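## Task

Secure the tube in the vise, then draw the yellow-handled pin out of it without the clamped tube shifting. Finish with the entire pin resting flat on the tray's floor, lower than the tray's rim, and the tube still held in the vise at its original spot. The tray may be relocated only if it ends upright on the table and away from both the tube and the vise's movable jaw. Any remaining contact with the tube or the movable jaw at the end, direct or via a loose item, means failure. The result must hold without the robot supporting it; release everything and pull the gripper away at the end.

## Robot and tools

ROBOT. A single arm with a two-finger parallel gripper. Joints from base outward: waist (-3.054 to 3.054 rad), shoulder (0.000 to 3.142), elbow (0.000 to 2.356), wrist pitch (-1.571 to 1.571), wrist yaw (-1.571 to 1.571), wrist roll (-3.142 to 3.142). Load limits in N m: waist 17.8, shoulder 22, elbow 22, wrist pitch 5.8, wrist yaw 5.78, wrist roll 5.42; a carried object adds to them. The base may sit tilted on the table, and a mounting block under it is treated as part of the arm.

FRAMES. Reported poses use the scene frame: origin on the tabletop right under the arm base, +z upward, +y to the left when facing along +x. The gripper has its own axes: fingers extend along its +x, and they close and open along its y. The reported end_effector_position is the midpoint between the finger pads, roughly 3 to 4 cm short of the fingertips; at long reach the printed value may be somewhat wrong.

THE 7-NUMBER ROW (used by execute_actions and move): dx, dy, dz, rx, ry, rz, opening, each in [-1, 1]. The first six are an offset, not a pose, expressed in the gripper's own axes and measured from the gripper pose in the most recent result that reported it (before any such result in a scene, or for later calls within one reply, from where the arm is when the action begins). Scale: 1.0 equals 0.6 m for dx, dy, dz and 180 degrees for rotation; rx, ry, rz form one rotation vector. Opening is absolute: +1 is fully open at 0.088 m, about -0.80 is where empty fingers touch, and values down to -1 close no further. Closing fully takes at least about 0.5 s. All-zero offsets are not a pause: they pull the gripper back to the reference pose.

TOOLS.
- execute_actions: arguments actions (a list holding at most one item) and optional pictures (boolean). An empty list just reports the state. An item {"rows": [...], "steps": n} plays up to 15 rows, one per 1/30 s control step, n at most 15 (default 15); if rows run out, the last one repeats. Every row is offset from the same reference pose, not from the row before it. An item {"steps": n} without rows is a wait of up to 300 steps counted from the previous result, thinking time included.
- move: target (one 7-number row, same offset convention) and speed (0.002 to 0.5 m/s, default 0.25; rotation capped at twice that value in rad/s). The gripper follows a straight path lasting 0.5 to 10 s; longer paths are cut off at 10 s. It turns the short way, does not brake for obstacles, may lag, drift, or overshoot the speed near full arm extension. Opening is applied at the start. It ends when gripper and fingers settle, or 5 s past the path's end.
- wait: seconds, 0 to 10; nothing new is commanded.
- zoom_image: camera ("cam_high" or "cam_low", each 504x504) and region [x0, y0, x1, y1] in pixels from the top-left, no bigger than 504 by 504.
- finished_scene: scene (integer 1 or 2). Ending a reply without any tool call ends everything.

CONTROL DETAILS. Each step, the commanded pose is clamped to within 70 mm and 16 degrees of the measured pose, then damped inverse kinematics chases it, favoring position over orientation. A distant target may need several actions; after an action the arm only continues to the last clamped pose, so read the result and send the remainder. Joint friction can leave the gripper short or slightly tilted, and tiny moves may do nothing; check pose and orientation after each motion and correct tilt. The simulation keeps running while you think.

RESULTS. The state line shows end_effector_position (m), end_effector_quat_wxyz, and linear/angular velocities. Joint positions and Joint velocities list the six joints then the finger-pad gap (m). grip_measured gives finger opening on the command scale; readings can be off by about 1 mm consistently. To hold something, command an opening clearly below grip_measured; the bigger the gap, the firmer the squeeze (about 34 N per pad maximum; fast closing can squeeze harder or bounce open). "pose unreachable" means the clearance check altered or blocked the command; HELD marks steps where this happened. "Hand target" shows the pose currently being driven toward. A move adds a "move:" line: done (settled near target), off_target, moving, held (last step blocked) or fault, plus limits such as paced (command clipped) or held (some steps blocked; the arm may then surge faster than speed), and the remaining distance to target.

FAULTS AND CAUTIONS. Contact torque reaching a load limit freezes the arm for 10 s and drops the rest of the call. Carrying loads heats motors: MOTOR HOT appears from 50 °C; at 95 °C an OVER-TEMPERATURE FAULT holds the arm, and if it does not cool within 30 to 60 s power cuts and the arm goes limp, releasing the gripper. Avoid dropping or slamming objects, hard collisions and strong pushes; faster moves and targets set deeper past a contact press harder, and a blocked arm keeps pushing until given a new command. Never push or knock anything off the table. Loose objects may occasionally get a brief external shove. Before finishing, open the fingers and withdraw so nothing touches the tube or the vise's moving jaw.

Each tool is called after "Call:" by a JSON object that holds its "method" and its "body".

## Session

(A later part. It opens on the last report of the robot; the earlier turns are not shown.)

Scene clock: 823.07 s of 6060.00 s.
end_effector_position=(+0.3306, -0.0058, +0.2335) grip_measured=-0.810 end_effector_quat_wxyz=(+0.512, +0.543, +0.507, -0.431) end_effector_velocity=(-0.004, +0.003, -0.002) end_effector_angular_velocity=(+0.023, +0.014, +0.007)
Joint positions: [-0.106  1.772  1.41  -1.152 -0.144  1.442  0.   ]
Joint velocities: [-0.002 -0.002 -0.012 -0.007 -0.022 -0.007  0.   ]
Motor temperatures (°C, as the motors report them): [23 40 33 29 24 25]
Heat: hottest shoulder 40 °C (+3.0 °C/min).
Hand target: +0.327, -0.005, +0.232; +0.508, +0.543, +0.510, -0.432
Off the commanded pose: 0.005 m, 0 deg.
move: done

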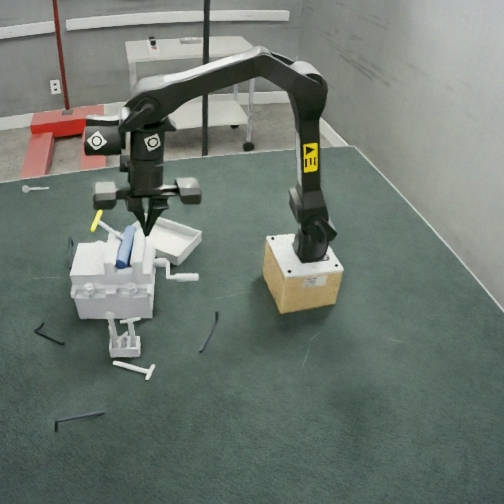

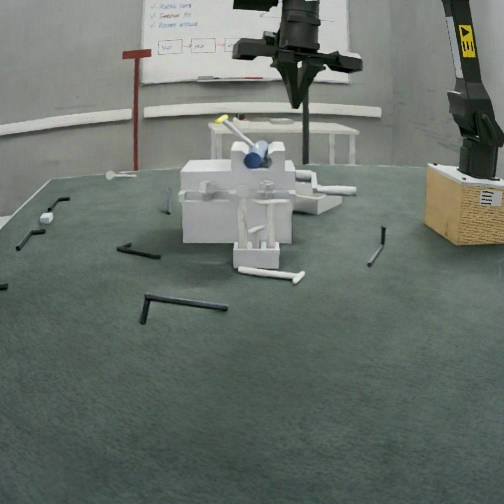

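Call:
{"method": "move", "body": {"target": [0.075,0.127,0.073,0,-0.035,-0.035,-0.9], "speed": 0.08}}

Call:
{"method": "zoom_image", "body": {"camera": "cam_low", "region": [150,20,370,200]}}

Scene clock: 832.13 s of 6060.00 s.
end_effector_position=(+0.4115, -0.0404, +0.1961) grip_measured=-0.810 end_effector_quat_wxyz=(+0.516, +0.493, +0.506, -0.485) end_effector_velocity=(+0.001, -0.002, +0.008) end_effector_angular_velocity=(+0.007, -0.008, +0.000)
Joint positions: [-0.125  2.189  1.841 -1.252 -0.023  1.416  0.   ]
Joint velocities: [-0.007 -0.002  0.027 -0.022 -0.007 -0.007  0.   ]
Motor temperatures (°C, as the motors report them): [23 40 33 29 24 25]
Heat: hottest shoulder 40 °C (+4.1 °C/min).
Hand target: +0.413, -0.042, +0.192; +0.514, +0.490, +0.508, -0.487
Off the commanded pose: 0.004 m, 1 deg.
move: done

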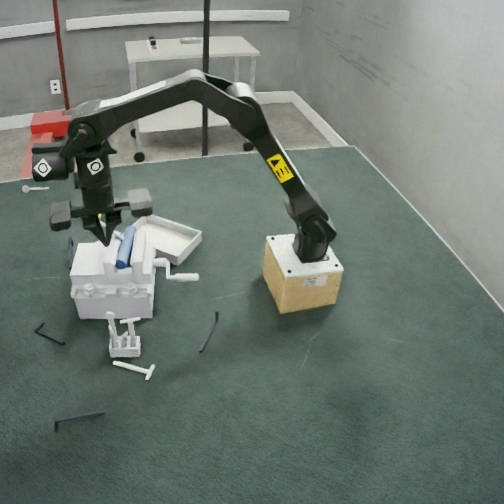

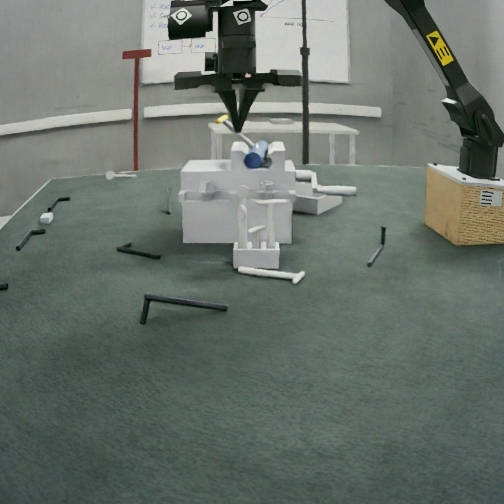

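Region (150, 20, 370, 200) of cam_low's 504x504 image, scaled by 2.291, with more detail than that image has; it fills the top 412 rows of this view, and the rest is white.

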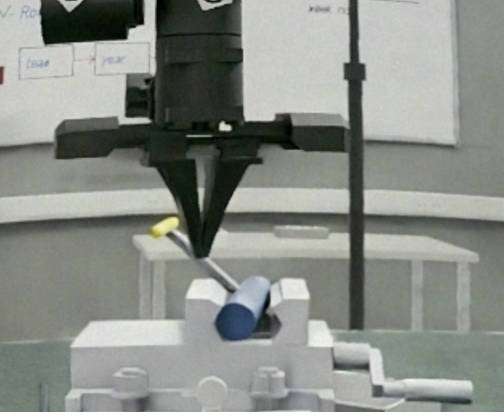

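Call:
{"method": "move", "body": {"target": [0.025,0,0,0,0,0,-0.9], "speed": 0.03}}

Call:
{"method": "move", "body": {"target": [0,0,0.09,0,0,0,-0.9], "speed": 0.02}}

Call:
{"method": "zoom_image", "body": {"camera": "cam_high", "region": [30,130,250,310]}}

Call:
{"method": "zoom_image", "body": {"camera": "cam_low", "region": [150,20,370,200]}}

Scene clock: 839.00 s of 6060.00 s.
end_effector_position=(+0.4142, -0.0411, +0.1865) grip_measured=-0.810 end_effector_quat_wxyz=(+0.520, +0.496, +0.501, -0.481) end_effector_velocity=(-0.002, +0.000, +0.000) end_effector_angular_velocity=(+0.007, +0.006, +0.020)
Joint positions: [-0.125  2.19   1.803 -1.198 -0.023  1.416  0.   ]
Joint velocities: [-0.002 -0.002 -0.002 -0.007 -0.007 -0.022  0.   ]
Motor temperatures (°C, as the motors report them): [23 41 34 28 24 25]
Heat: hottest shoulder 41 °C (+5.0 °C/min).
Hand target: +0.412, -0.041, +0.181; +0.516, +0.493, +0.506, -0.485
Off the commanded pose: 0.006 m, 1 deg.
move: done

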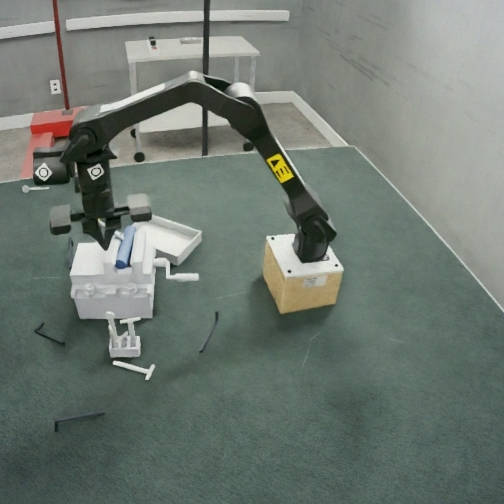

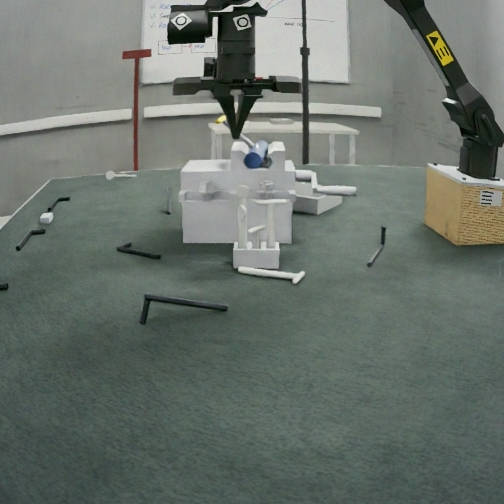

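Scene clock: 841.93 s of 6060.00 s.
end_effector_position=(+0.4154, -0.0924, +0.1917) grip_measured=-0.810 end_effector_quat_wxyz=(+0.524, +0.498, +0.499, -0.478) end_effector_velocity=(-0.002, +0.003, -0.002) end_effector_angular_velocity=(+0.009, +0.010, +0.025)
Joint positions: [-0.244  2.222  1.871 -1.225 -0.023  1.296  0.   ]
Joint velocities: [ 0.002  0.002 -0.002 -0.007 -0.007 -0.022  0.   ]
Motor temperatures (°C, as the motors report them): [23 41 34 28 24 25]
Heat: hottest shoulder 41 °C (+5.0 °C/min).
Hand target: +0.416, -0.095, +0.187; +0.521, +0.496, +0.501, -0.481
Off the commanded pose: 0.006 m, 1 deg.
move: done

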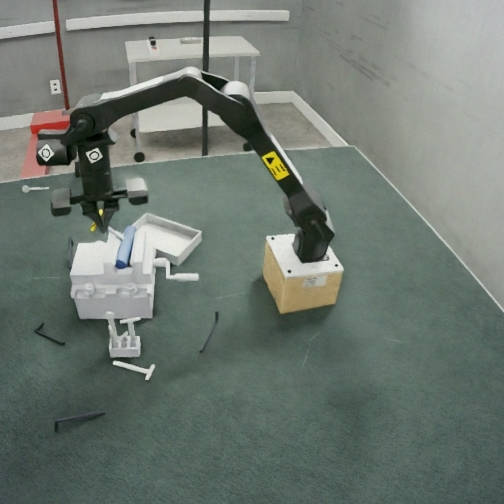

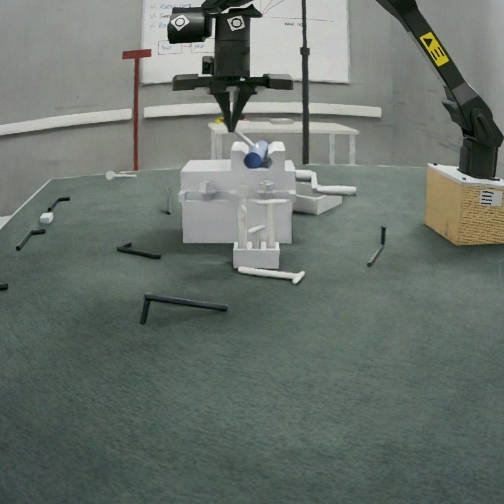

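Region (30, 130, 250, 310) of cam_high's 504x504 image, scaled by 2.291, with more detail than that image has; it fills the top 412 rows of this view, and the rest is white.

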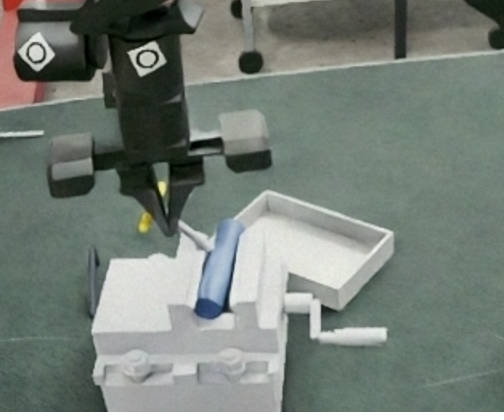

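Region (150, 20, 370, 200) of cam_low's 504x504 image, scaled by 2.291, with more detail than that image has; it fills the top 412 rows of this view, and the rest is white.

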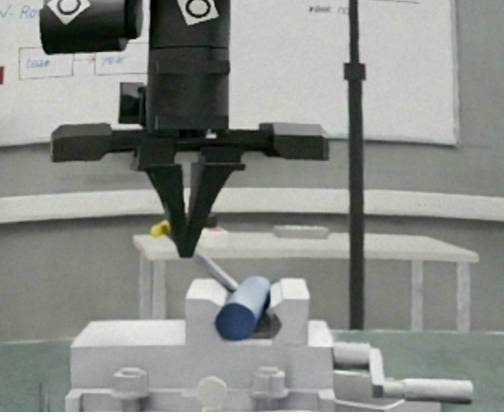

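Call:
{"method": "move", "body": {"target": [0.02,-0.01,0.04,0,0,0,-0.9], "speed": 0.02}}

Call:
{"method": "zoom_image", "body": {"camera": "cam_high", "region": [30,130,250,310]}}

Call:
{"method": "zoom_image", "body": {"camera": "cam_low", "region": [150,20,370,200]}}

Scene clock: 851.40 s of 6060.00 s.
end_effector_position=(+0.4173, -0.0983, +0.1878) grip_measured=-0.810 end_effector_quat_wxyz=(+0.530, +0.503, +0.506, -0.458) end_effector_velocity=(-0.004, -0.001, -0.001) end_effector_angular_velocity=(+0.010, +0.010, +0.000)
Joint positions: [-0.267  2.223  1.855 -1.194 -0.055  1.244  0.   ]
Joint velocities: [-0.007 -0.002 -0.007 -0.007 -0.007 -0.007  0.   ]
Motor temperatures (°C, as the motors report them): [23 41 34 28 24 25]
Heat: hottest shoulder 41 °C (+4.0 °C/min).
Hand target: +0.410, -0.116, +0.180; +0.523, +0.498, +0.499, -0.478
Off the commanded pose: 0.021 m, 3 deg.
move: off_target

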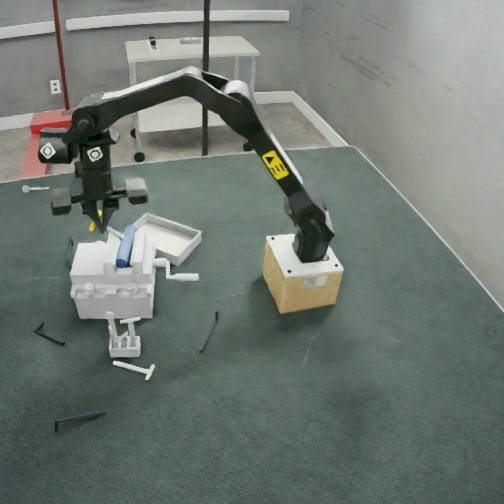

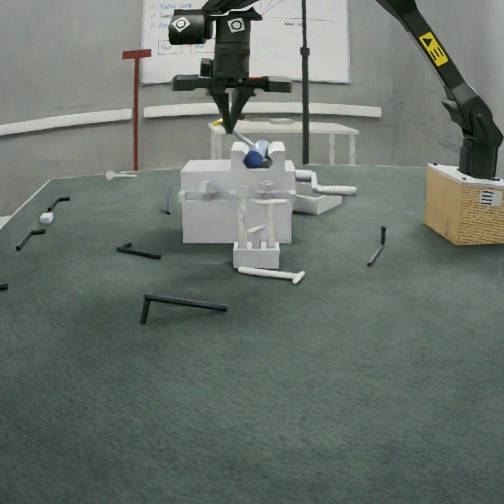

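Region (30, 130, 250, 310) of cam_high's 504x504 image, scaled by 2.291, with more detail than that image has; it fills the top 412 rows of this view, and the rest is white.

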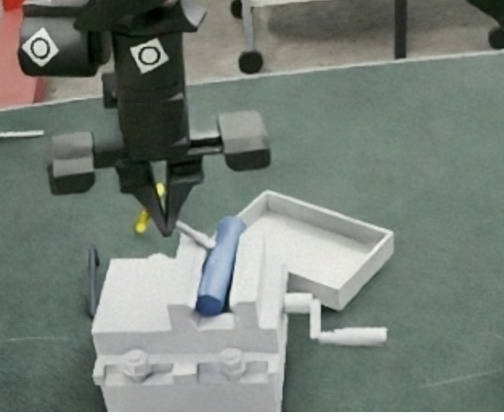

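Region (150, 20, 370, 200) of cam_low's 504x504 image, scaled by 2.291, with more detail than that image has; it fills the top 412 rows of this view, and the rest is white.

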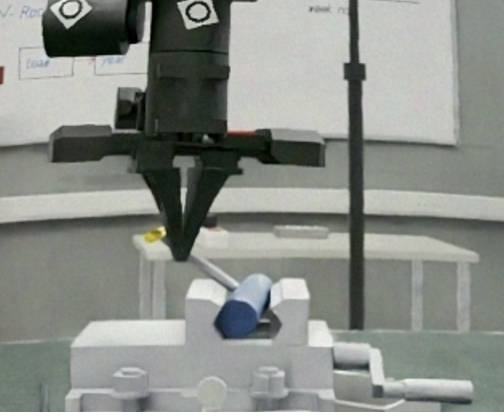

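Call:
{"method": "move", "body": {"target": [-0.03,-0.06,-0.16,0,-0.015,-0.02,-0.9], "speed": 0.1}}

Call:
{"method": "move", "body": {"target": [0.1,-0.008,0,0,0,0,-0.9], "speed": 0.04}}

Call:
{"method": "zoom_image", "body": {"camera": "cam_low", "region": [150,20,370,200]}}

Scene clock: 859.90 s of 6060.00 s.
end_effector_position=(+0.3774, -0.0045, +0.2049) grip_measured=-0.810 end_effector_quat_wxyz=(+0.528, +0.477, +0.510, -0.484) end_effector_velocity=(-0.001, +0.000, -0.002) end_effector_angular_velocity=(+0.008, +0.002, -0.010)
Joint positions: [-0.034  2.039  1.655 -1.22  -0.003  1.474  0.   ]
Joint velocities: [-0.002 -0.002 -0.012  0.007 -0.007  0.007  0.   ]
Motor temperatures (°C, as the motors report them): [23 42 34 28 24 25]
Heat: hottest shoulder 42 °C (+2.0 °C/min).
Hand target: +0.374, -0.005, +0.205; +0.526, +0.476, +0.510, -0.486
Off the commanded pose: 0.005 m, 0 deg.
move: done

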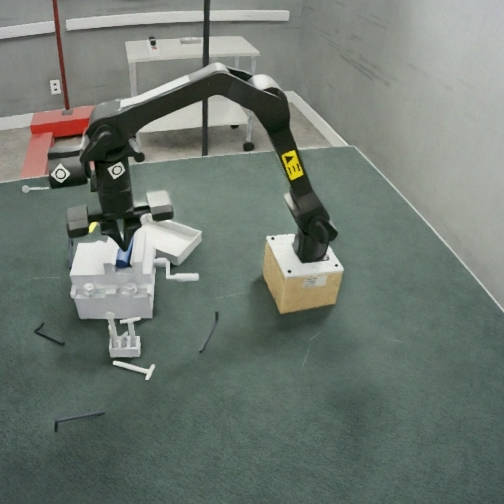

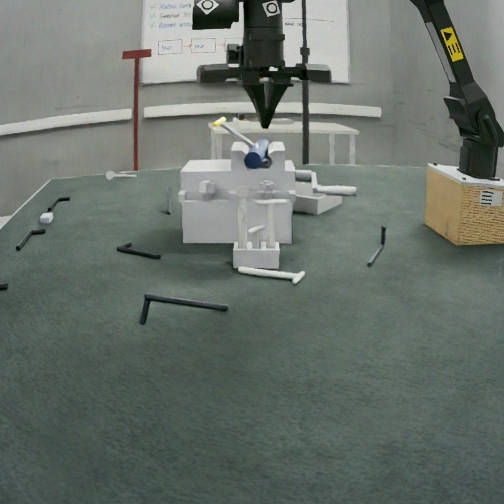

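Scene clock: 861.67 s of 6060.00 s.
end_effector_position=(+0.3779, -0.0058, +0.1546) grip_measured=-0.810 end_effector_quat_wxyz=(+0.536, +0.484, +0.502, -0.476) end_effector_velocity=(-0.002, +0.002, +0.000) end_effector_angular_velocity=(+0.007, +0.007, +0.010)
Joint positions: [-0.034  2.054  1.473 -0.991 -0.004  1.474  0.   ]
Joint velocities: [ 0.002 -0.002 -0.002 -0.007 -0.007 -0.007  0.   ]
Motor temperatures (°C, as the motors report them): [23 42 34 28 24 25]
Heat: hottest shoulder 42 °C (+2.0 °C/min).
Hand target: +0.373, -0.007, +0.145; +0.528, +0.477, +0.510, -0.484
Off the commanded pose: 0.011 m, 2 deg.
move: off_target

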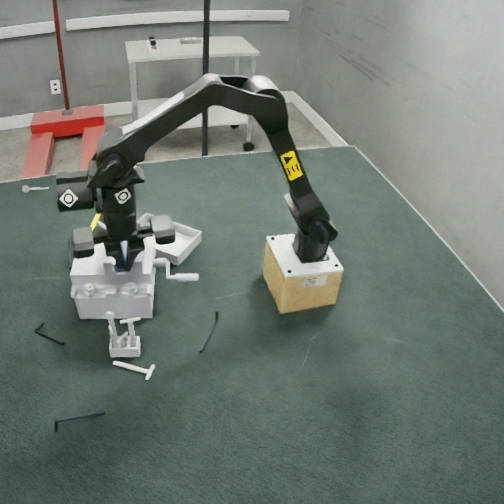

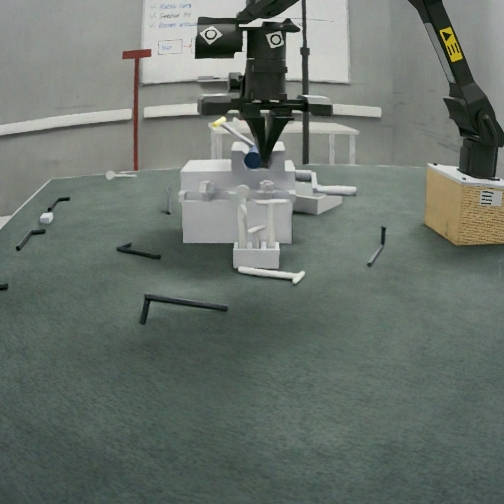

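Region (150, 20, 370, 200) of cam_low's 504x504 image, scaled by 2.291, with more detail than that image has; it fills the top 412 rows of this view, and the rest is white.

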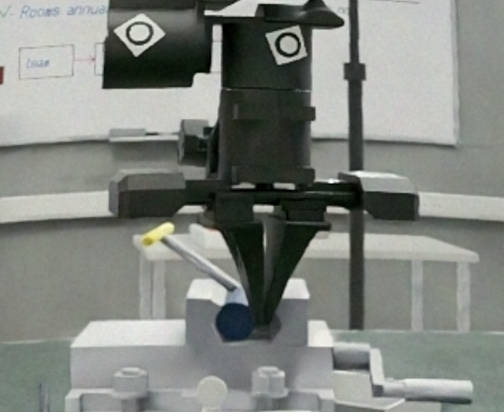

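Call:
{"method": "move", "body": {"target": [0,0.014,-0.005,0,0,0,-0.9], "speed": 0.02}}

Call:
{"method": "move", "body": {"target": [0,-0.005,0.06,0,0,0,-0.9], "speed": 0.02}}

Call:
{"method": "move", "body": {"target": [-0.12,-0.1,-0.03,0,0,0,-0.9], "speed": 0.08}}

Call:
{"method": "zoom_image", "body": {"camera": "cam_high", "region": [30,130,250,310]}}

Call:
{"method": "zoom_image", "body": {"camera": "cam_low", "region": [150,20,370,200]}}

Scene clock: 869.13 s of 6060.00 s.
end_effector_position=(+0.3848, -0.0035, +0.1582) grip_measured=-0.810 end_effector_quat_wxyz=(+0.538, +0.486, +0.500, -0.474) end_effector_velocity=(+0.001, +0.002, +0.003) end_effector_angular_velocity=(+0.022, -0.003, +0.006)
Joint positions: [-0.028  2.069  1.508 -1.004 -0.004  1.48   0.   ]
Joint velocities: [-0.002 -0.002  0.007 -0.007 -0.022 -0.007  0.   ]
Motor temperatures (°C, as the motors report them): [23 41 34 28 24 25]
Heat: hottest shoulder 41 °C (+1.0 °C/min).
Hand target: +0.386, -0.002, +0.155; +0.535, +0.484, +0.502, -0.476
Off the commanded pose: 0.004 m, 1 deg.
move: done

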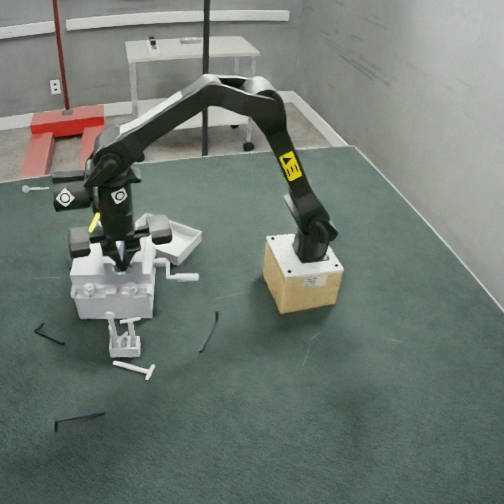

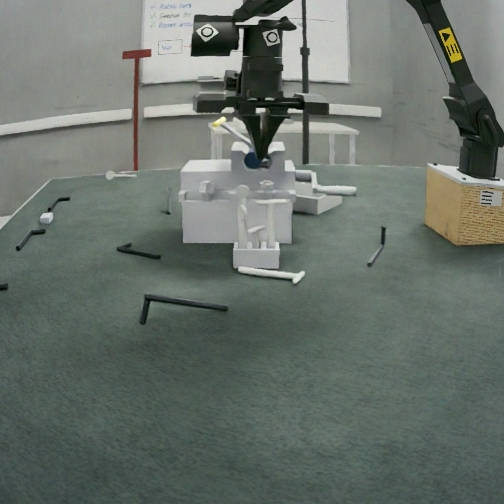

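Scene clock: 871.20 s of 6060.00 s.
end_effector_position=(+0.3819, -0.0351, +0.1591) grip_measured=-0.810 end_effector_quat_wxyz=(+0.536, +0.486, +0.504, -0.472) end_effector_velocity=(+0.001, +0.000, +0.000) end_effector_angular_velocity=(+0.006, -0.008, +0.005)
Joint positions: [-0.113  2.069  1.509 -1.01  -0.011  1.39   0.   ]
Joint velocities: [-0.002 -0.002 -0.002  0.007 -0.007 -0.007  0.   ]
Motor temperatures (°C, as the motors report them): [23 42 34 28 24 25]
Heat: hottest shoulder 42 °C (+2.0 °C/min).
Hand target: +0.384, -0.040, +0.159; +0.538, +0.486, +0.499, -0.474
Off the commanded pose: 0.005 m, 1 deg.
move: done

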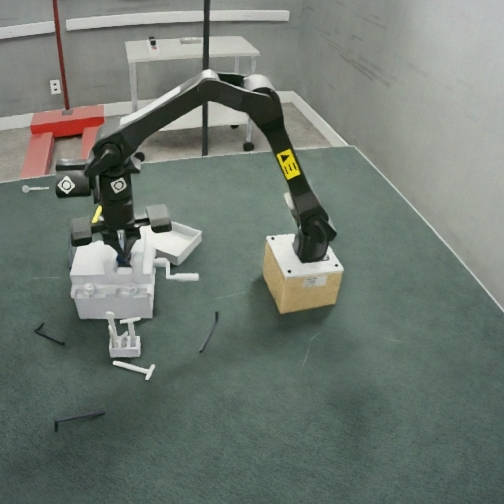

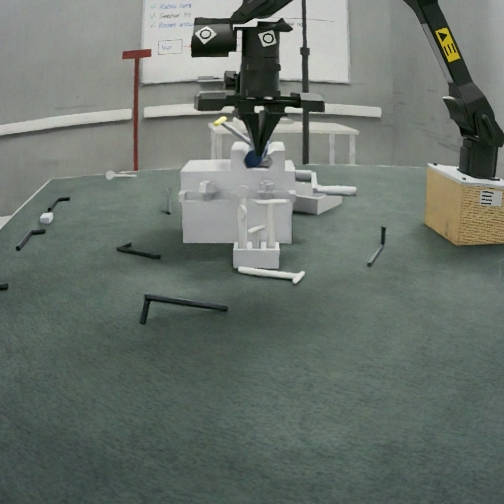

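Scene clock: 872.73 s of 6060.00 s.
end_effector_position=(+0.3216, -0.0213, +0.2299) grip_measured=-0.810 end_effector_quat_wxyz=(+0.538, +0.488, +0.502, -0.470) end_effector_velocity=(-0.003, +0.001, -0.001) end_effector_angular_velocity=(+0.008, +0.012, +0.005)
Joint positions: [-0.094  1.783  1.417 -1.196 -0.011  1.409  0.   ]
Joint velocities: [-0.002 -0.002 -0.007 -0.007 -0.007 -0.007  0.   ]
Motor temperatures (°C, as the motors report them): [23 42 34 28 24 25]
Heat: hottest shoulder 42 °C (+2.0 °C/min).
Hand target: +0.318, -0.020, +0.229; +0.536, +0.486, +0.504, -0.472
Off the commanded pose: 0.005 m, 0 deg.
move: done

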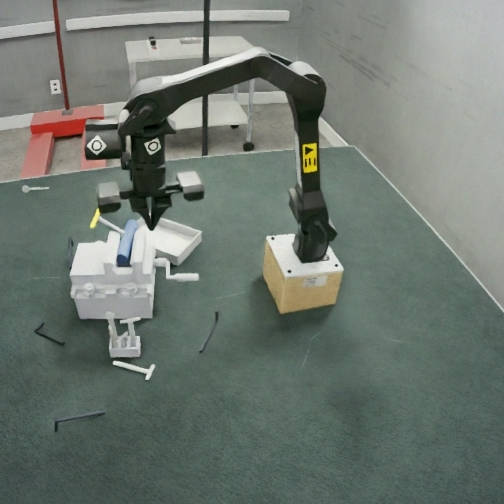

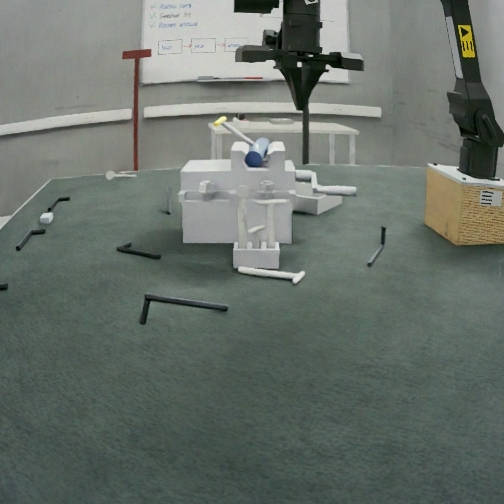

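Region (30, 130, 250, 310) of cam_high's 504x504 image, scaled by 2.291, with more detail than that image has; it fills the top 412 rows of this view, and the rest is white.

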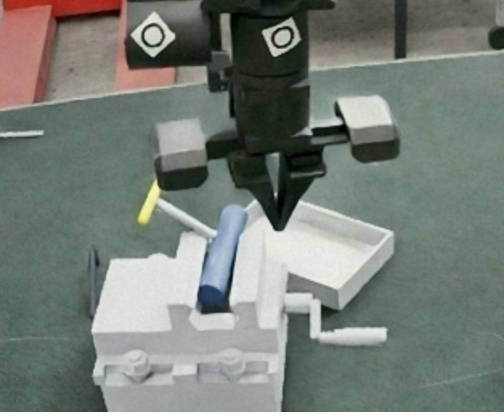

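Region (150, 20, 370, 200) of cam_low's 504x504 image, scaled by 2.291, with more detail than that image has; it fills the top 412 rows of this view, and the rest is white.

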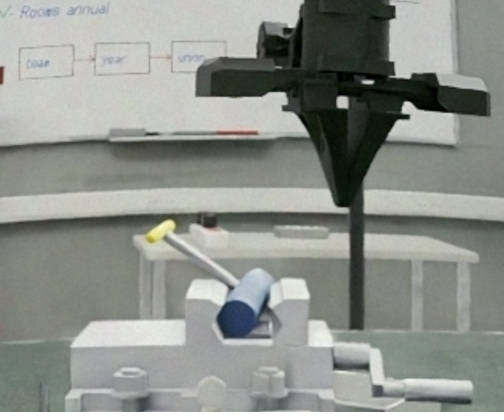

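Call:
{"method": "move", "body": {"target": [0.03,0.095,0.175,-0.02,0,-0.015,0.3], "speed": 0.1}}

Call:
{"method": "move", "body": {"target": [0.07,-0.005,0,0,0,0,0.3], "speed": 0.04}}

Call:
{"method": "zoom_image", "body": {"camera": "cam_high", "region": [30,130,250,310]}}

Call:
{"method": "zoom_image", "body": {"camera": "cam_low", "region": [150,20,370,200]}}

Scene clock: 883.07 s of 6060.00 s.
end_effector_position=(+0.3857, -0.1215, +0.2208) grip_measured=+0.300 end_effector_quat_wxyz=(+0.545, +0.461, +0.523, -0.465) end_effector_velocity=(+0.003, +0.002, +0.005) end_effector_angular_velocity=(+0.017, -0.018, +0.006)
Joint positions: [-0.321  2.144  1.865 -1.316  0.005  1.122  0.054]
Joint velocities: [-0.002 -0.002  0.017 -0.007 -0.022 -0.007  0.   ]
Motor temperatures (°C, as the motors report them): [23 41 34 27 24 25]
Heat: hottest shoulder 41 °C (+1.0 °C/min).
Hand target: +0.387, -0.123, +0.217; +0.543, +0.459, +0.527, -0.467
Off the commanded pose: 0.004 m, 1 deg.
move: done

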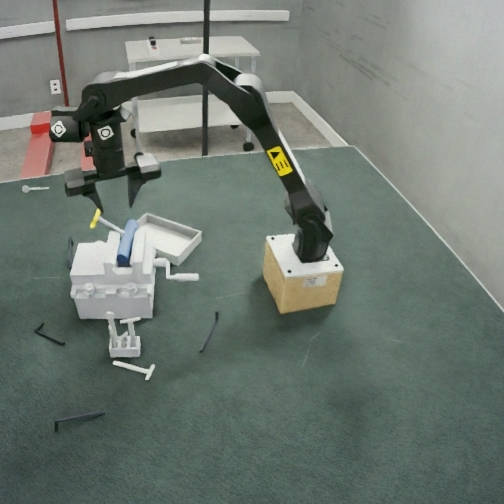

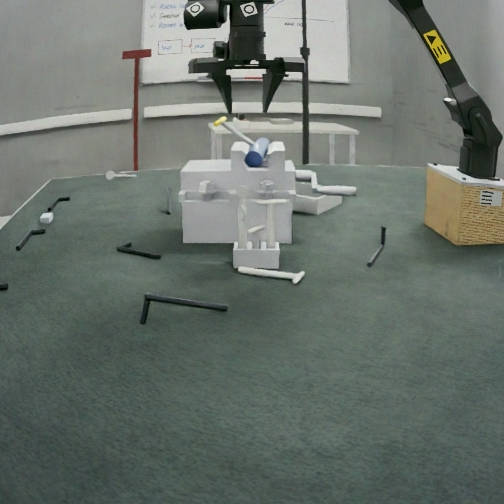

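Scene clock: 884.37 s of 6060.00 s.
end_effector_position=(+0.3875, -0.1222, +0.1932) grip_measured=+0.298 end_effector_quat_wxyz=(+0.555, +0.465, +0.513, -0.460) end_effector_velocity=(-0.002, -0.003, -0.000) end_effector_angular_velocity=(+0.006, -0.005, -0.004)
Joint positions: [-0.321  2.129  1.731 -1.166  0.004  1.121  0.054]
Joint velocities: [-0.012 -0.007 -0.012  0.007 -0.007 -0.007 -0.   ]
Motor temperatures (°C, as the motors report them): [23 42 33 27 24 25]
Heat: hottest shoulder 42 °C (+2.0 °C/min).
Hand target: +0.383, -0.123, +0.179; +0.545, +0.461, +0.523, -0.465
Off the commanded pose: 0.015 m, 2 deg.
move: off_target

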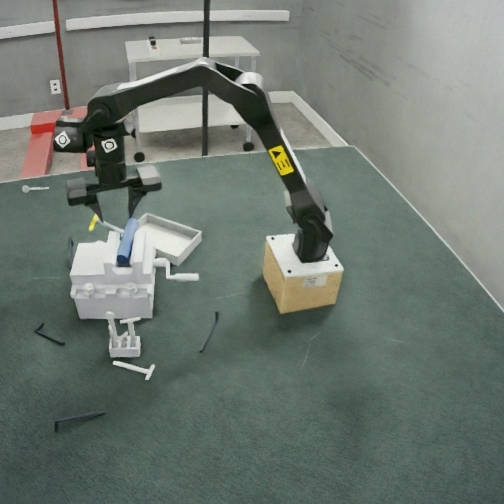

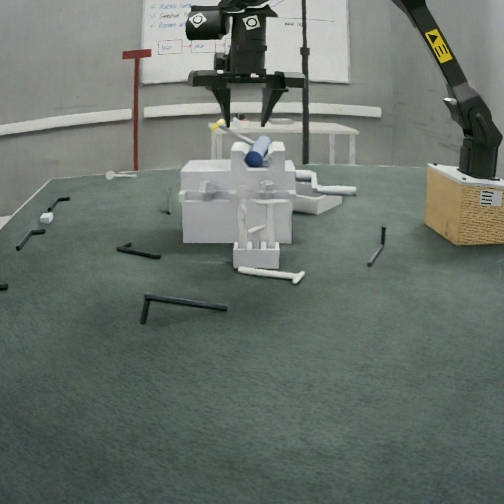

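Region (30, 130, 250, 310) of cam_high's 504x504 image, scaled by 2.291, with more detail than that image has; it fills the top 412 rows of this view, and the rest is white.

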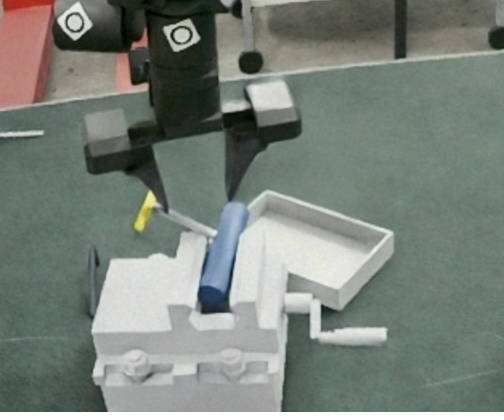

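Region (150, 20, 370, 200) of cam_low's 504x504 image, scaled by 2.291, with more detail than that image has; it fills the top 412 rows of this view, and the rest is white.

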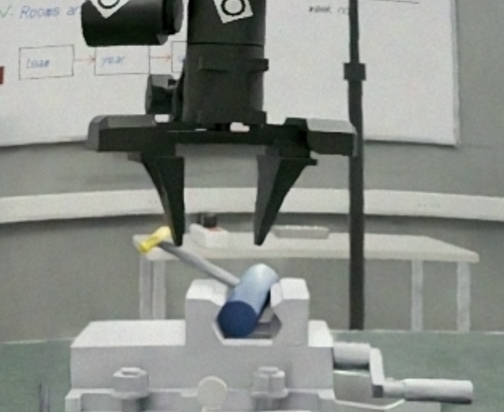

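Call:
{"method": "move", "body": {"target": [-0.02,-0.047,0.025,0.08,0,-0.015,0.1], "speed": 0.05}}

Call:
{"method": "move", "body": {"target": [0.065,-0.005,0,0,0,0,0.1], "speed": 0.04}}

Call:
{"method": "zoom_image", "body": {"camera": "cam_high", "region": [30,130,250,310]}}

Call:
{"method": "zoom_image", "body": {"camera": "cam_low", "region": [150,20,370,200]}}

Scene clock: 900.00 s of 6060.00 s.
end_effector_position=(+0.3650, -0.1404, +0.2044) grip_measured=+0.100 end_effector_quat_wxyz=(+0.485, +0.519, +0.463, -0.530) end_effector_velocity=(-0.002, +0.001, +0.000) end_effector_angular_velocity=(+0.010, +0.003, -0.024)
Joint positions: [-0.376  2.096  1.726 -1.232  0.019  1.31   0.044]
Joint velocities: [-0.002 -0.002 -0.002 -0.007 -0.007  0.022 -0.   ]
Motor temperatures (°C, as the motors report them): [23 42 33 28 24 24]
Heat: hottest shoulder 42 °C (+1.0 °C/min).
Hand target: +0.361, -0.141, +0.205; +0.482, +0.519, +0.462, -0.534
Off the commanded pose: 0.004 m, 1 deg.
move: done

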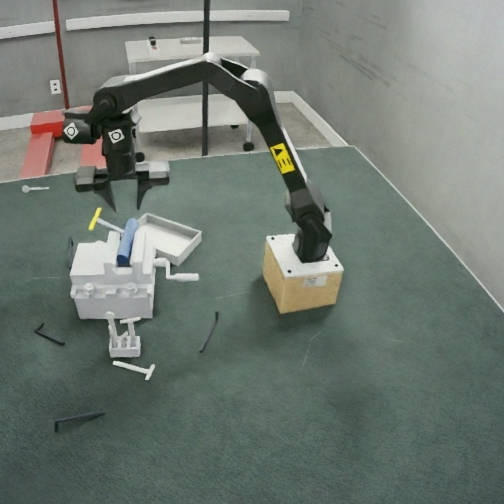

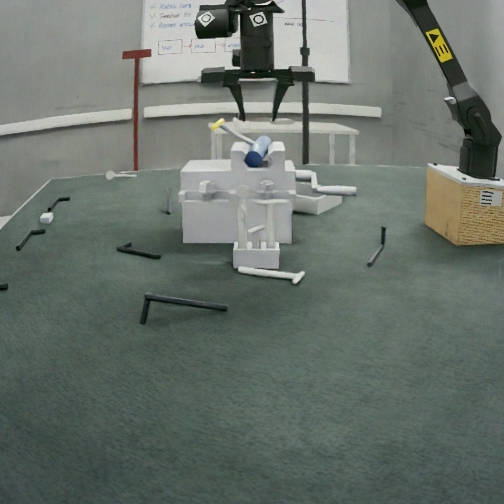

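Scene clock: 901.23 s of 6060.00 s.
end_effector_position=(+0.3655, -0.1414, +0.1739) grip_measured=+0.100 end_effector_quat_wxyz=(+0.492, +0.523, +0.455, -0.527) end_effector_velocity=(+0.002, +0.002, +0.002) end_effector_angular_velocity=(+0.016, -0.019, +0.006)
Joint positions: [-0.378  2.096  1.603 -1.085  0.019  1.309  0.044]
Joint velocities: [-0.002 -0.007 -0.002  0.007 -0.022 -0.007 -0.   ]
Motor temperatures (°C, as the motors report them): [23 42 33 28 24 24]
Heat: hottest shoulder 42 °C (+1.0 °C/min).
Hand target: +0.362, -0.142, +0.166; +0.485, +0.519, +0.463, -0.530
Off the commanded pose: 0.009 m, 1 deg.
move: off_target

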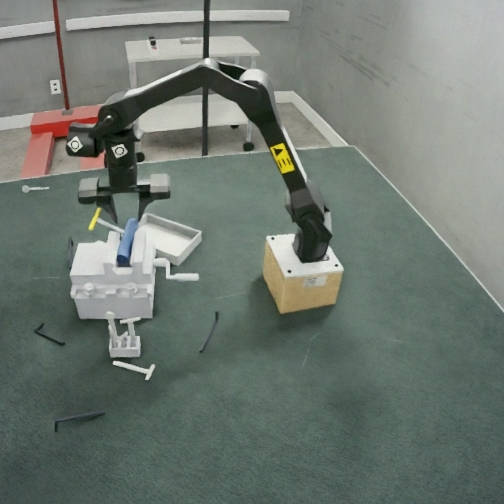

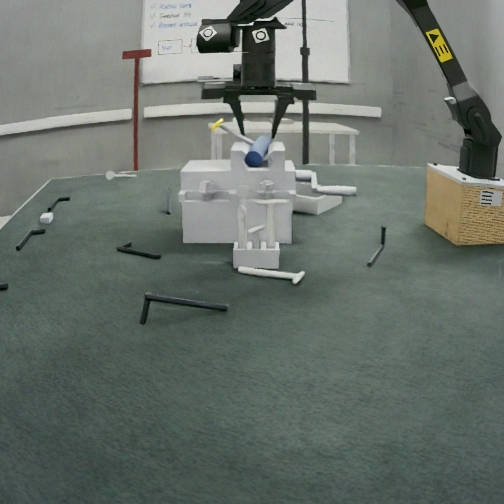

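Region (30, 130, 250, 310) of cam_high's 504x504 image, scaled by 2.291, with more detail than that image has; it fills the top 412 rows of this view, and the rest is white.

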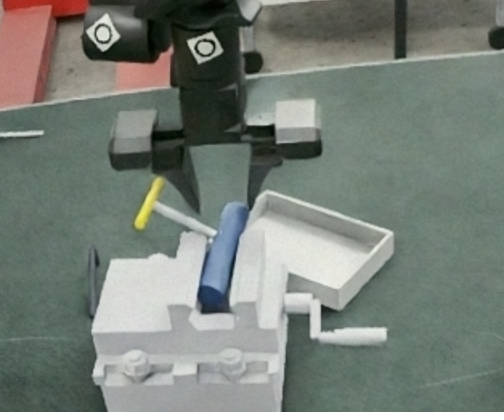

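Region (150, 20, 370, 200) of cam_low's 504x504 image, scaled by 2.291, with more detail than that image has; it fills the top 412 rows of this view, and the rest is white.

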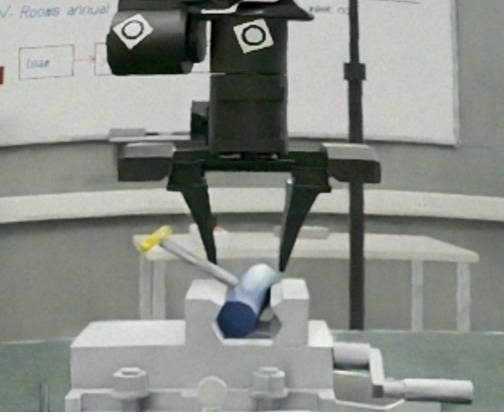

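Probably behind the end; go −x slightly, down, +y, close.

Call:
{"method": "move", "body": {"target": [0.04,-0.015,-0.015,0,0,0,0.1], "speed": 0.03}}

Call:
{"method": "move", "body": {"target": [0,0,0,0,0,0,-0.5]}}

Call:
{"method": "zoom_image", "body": {"camera": "cam_high", "region": [30,130,250,310]}}

Call:
{"method": "zoom_image", "body": {"camera": "cam_low", "region": [150,20,370,200]}}

Scene clock: 907.60 s of 6060.00 s.
end_effector_position=(+0.3605, -0.1359, +0.1507) grip_measured=+0.100 end_effector_quat_wxyz=(+0.493, +0.524, +0.453, -0.526) end_effector_velocity=(-0.001, +0.001, -0.000) end_effector_angular_velocity=(+0.006, -0.005, +0.005)
Joint positions: [-0.368  2.09   1.498 -0.981  0.02   1.321  0.044]
Joint velocities: [-0.002 -0.007 -0.012  0.007 -0.007 -0.007 -0.   ]
Motor temperatures (°C, as the motors report them): [23 42 33 28 24 24]
Heat: hottest shoulder 42 °C (+1.0 °C/min).
Hand target: +0.358, -0.133, +0.149; +0.492, +0.523, +0.455, -0.526
Off the commanded pose: 0.004 m, 0 deg.
move: done

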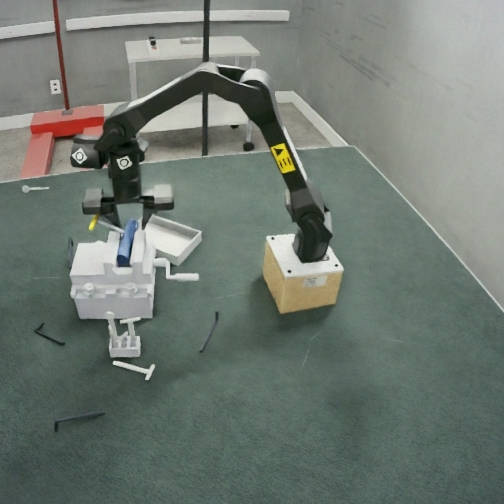

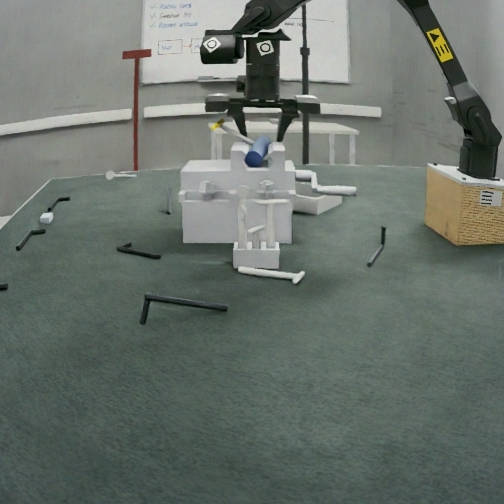

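Scene clock: 908.10 s of 6060.00 s.
end_effector_position=(+0.3625, -0.1356, +0.1508) grip_measured=-0.281 end_effector_quat_wxyz=(+0.495, +0.526, +0.451, -0.524) end_effector_velocity=(+0.000, -0.002, +0.000) end_effector_angular_velocity=(+0.004, -0.009, +0.015)
Joint positions: [-0.366  2.09   1.498 -0.974  0.016  1.322  0.025]
Joint velocities: [-0.007 -0.002 -0.002  0.007 -0.007 -0.022 -0.   ]
Motor temperatures (°C, as the motors report them): [23 42 33 28 24 24]
Heat: hottest shoulder 42 °C (+1.0 °C/min).
Hand target: +0.361, -0.136, +0.151; +0.494, +0.524, +0.453, -0.526
Off the commanded pose: 0.002 m, 1 deg.
move: done

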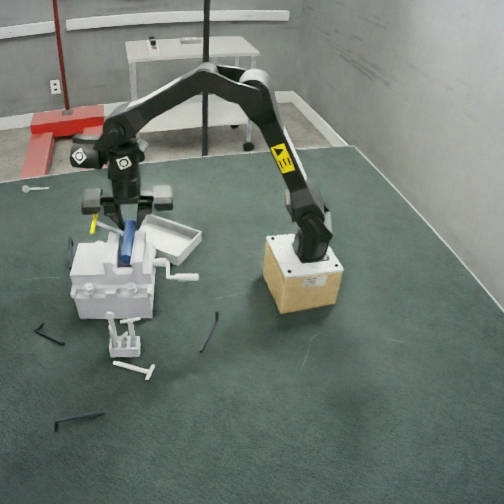

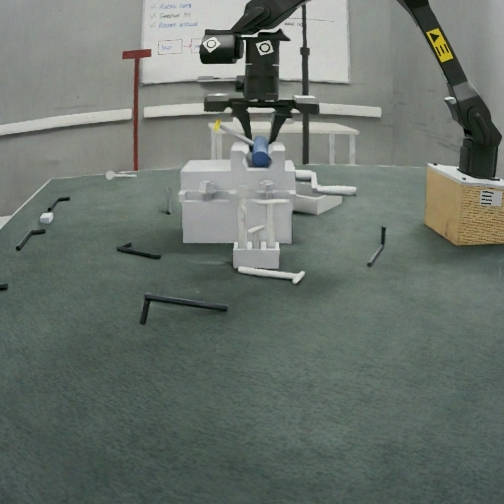

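Region (30, 130, 250, 310) of cam_high's 504x504 image, scaled by 2.291, with more detail than that image has; it fills the top 412 rows of this view, and the rest is white.

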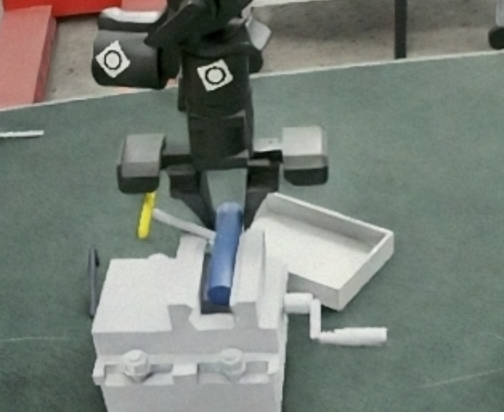

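Region (150, 20, 370, 200) of cam_low's 504x504 image, scaled by 2.291, with more detail than that image has; it fills the top 412 rows of this view, and the rest is white.

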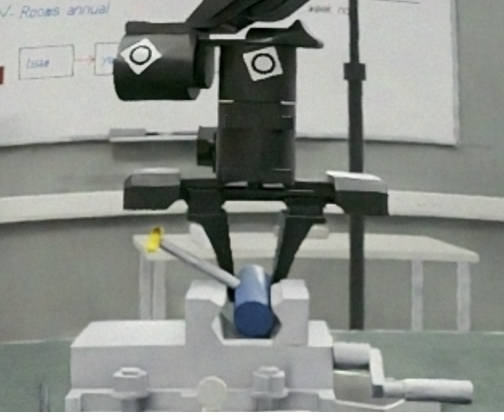

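Call:
{"method": "move", "body": {"target": [0,0.005,0.02,0,0,0,-0.5], "speed": 0.02}}

Call:
{"method": "move", "body": {"target": [0.05,0,0,0,0.07,0,-0.5], "speed": 0.02}}

Call:
{"method": "zoom_image", "body": {"camera": "cam_high", "region": [30,130,250,310]}}

Call:
{"method": "zoom_image", "body": {"camera": "cam_low", "region": [150,20,370,200]}}

Scene clock: 915.70 s of 6060.00 s.
end_effector_position=(+0.3621, -0.1451, +0.1524) grip_measured=-0.286 end_effector_quat_wxyz=(+0.495, +0.526, +0.451, -0.524) end_effector_velocity=(-0.004, -0.001, +0.003) end_effector_angular_velocity=(-0.003, +0.015, +0.019)
Joint positions: [-0.39   2.099  1.519 -0.985  0.015  1.298  0.025]
Joint velocities: [-0.002 -0.007  0.002 -0.022  0.007 -0.022  0.   ]
Motor temperatures (°C, as the motors report them): [23 42 33 27 24 24]
Heat: hottest shoulder 42 °C (+0.0 °C/min).
Hand target: +0.364, -0.148, +0.152; +0.495, +0.526, +0.450, -0.524
Off the commanded pose: 0.004 m, 0 deg.
move: done

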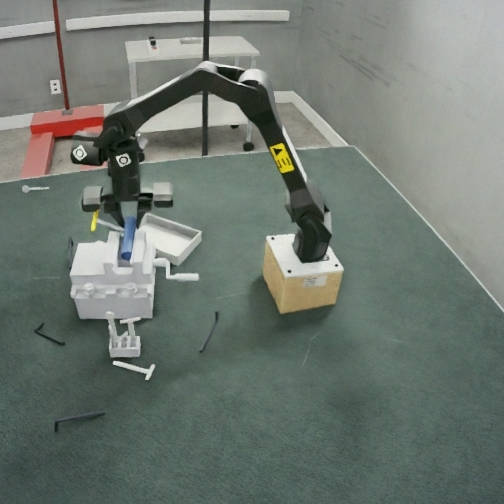

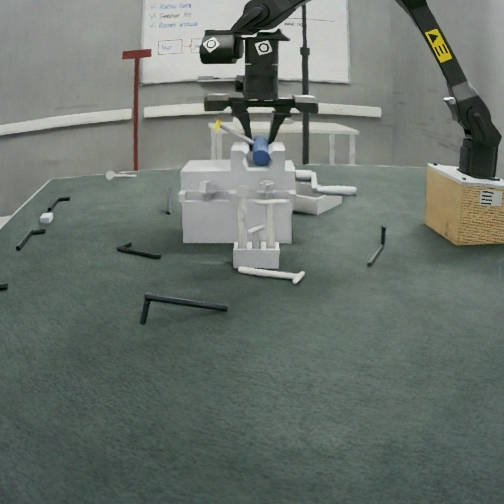

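Scene clock: 921.43 s of 6060.00 s.
end_effector_position=(+0.3623, -0.1495, +0.1357) grip_measured=-0.290 end_effector_quat_wxyz=(+0.451, +0.585, +0.491, -0.463) end_effector_velocity=(+0.001, -0.000, +0.001) end_effector_angular_velocity=(+0.017, -0.015, -0.014)
Joint positions: [-0.477  2.163  1.538 -0.988 -0.186  1.216  0.025]
Joint velocities: [-0.007 -0.002 -0.002  0.007 -0.022  0.007 -0.   ]
Motor temperatures (°C, as the motors report them): [23 42 33 27 24 24]
Heat: hottest shoulder 42 °C (+0.0 °C/min).
Hand target: +0.363, -0.147, +0.123; +0.443, +0.581, +0.502, -0.463
Off the commanded pose: 0.014 m, 2 deg.
move: off_target

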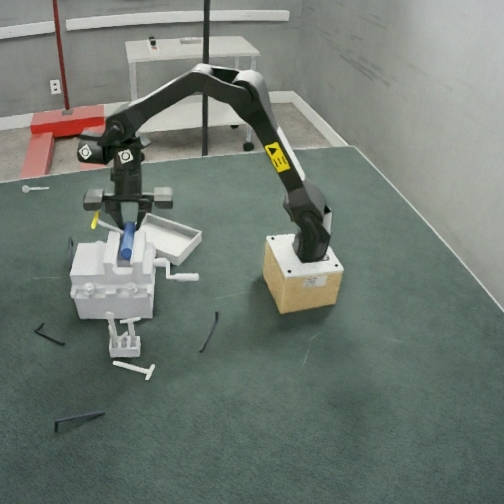

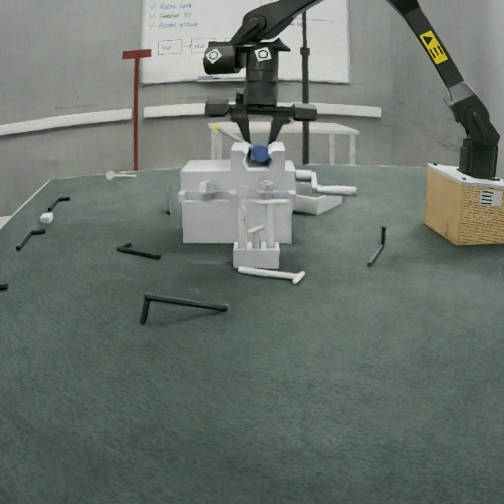

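Region (30, 130, 250, 310) of cam_high's 504x504 image, scaled by 2.291, with more detail than that image has; it fills the top 412 rows of this view, and the rest is white.

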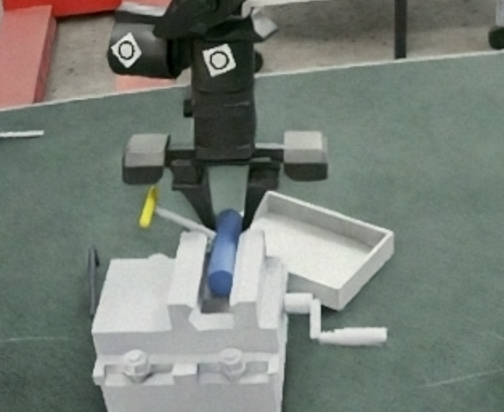

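Region (150, 20, 370, 200) of cam_low's 504x504 image, scaled by 2.291, with more detail than that image has; it fills the top 412 rows of this view, and the rest is white.

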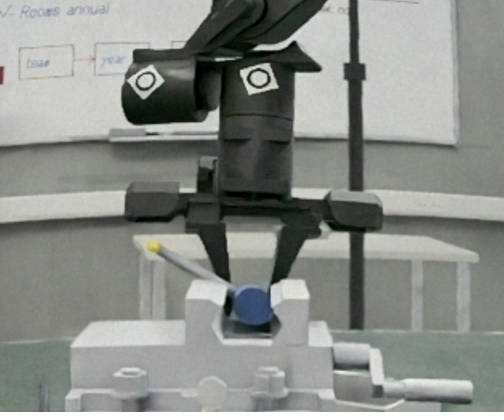

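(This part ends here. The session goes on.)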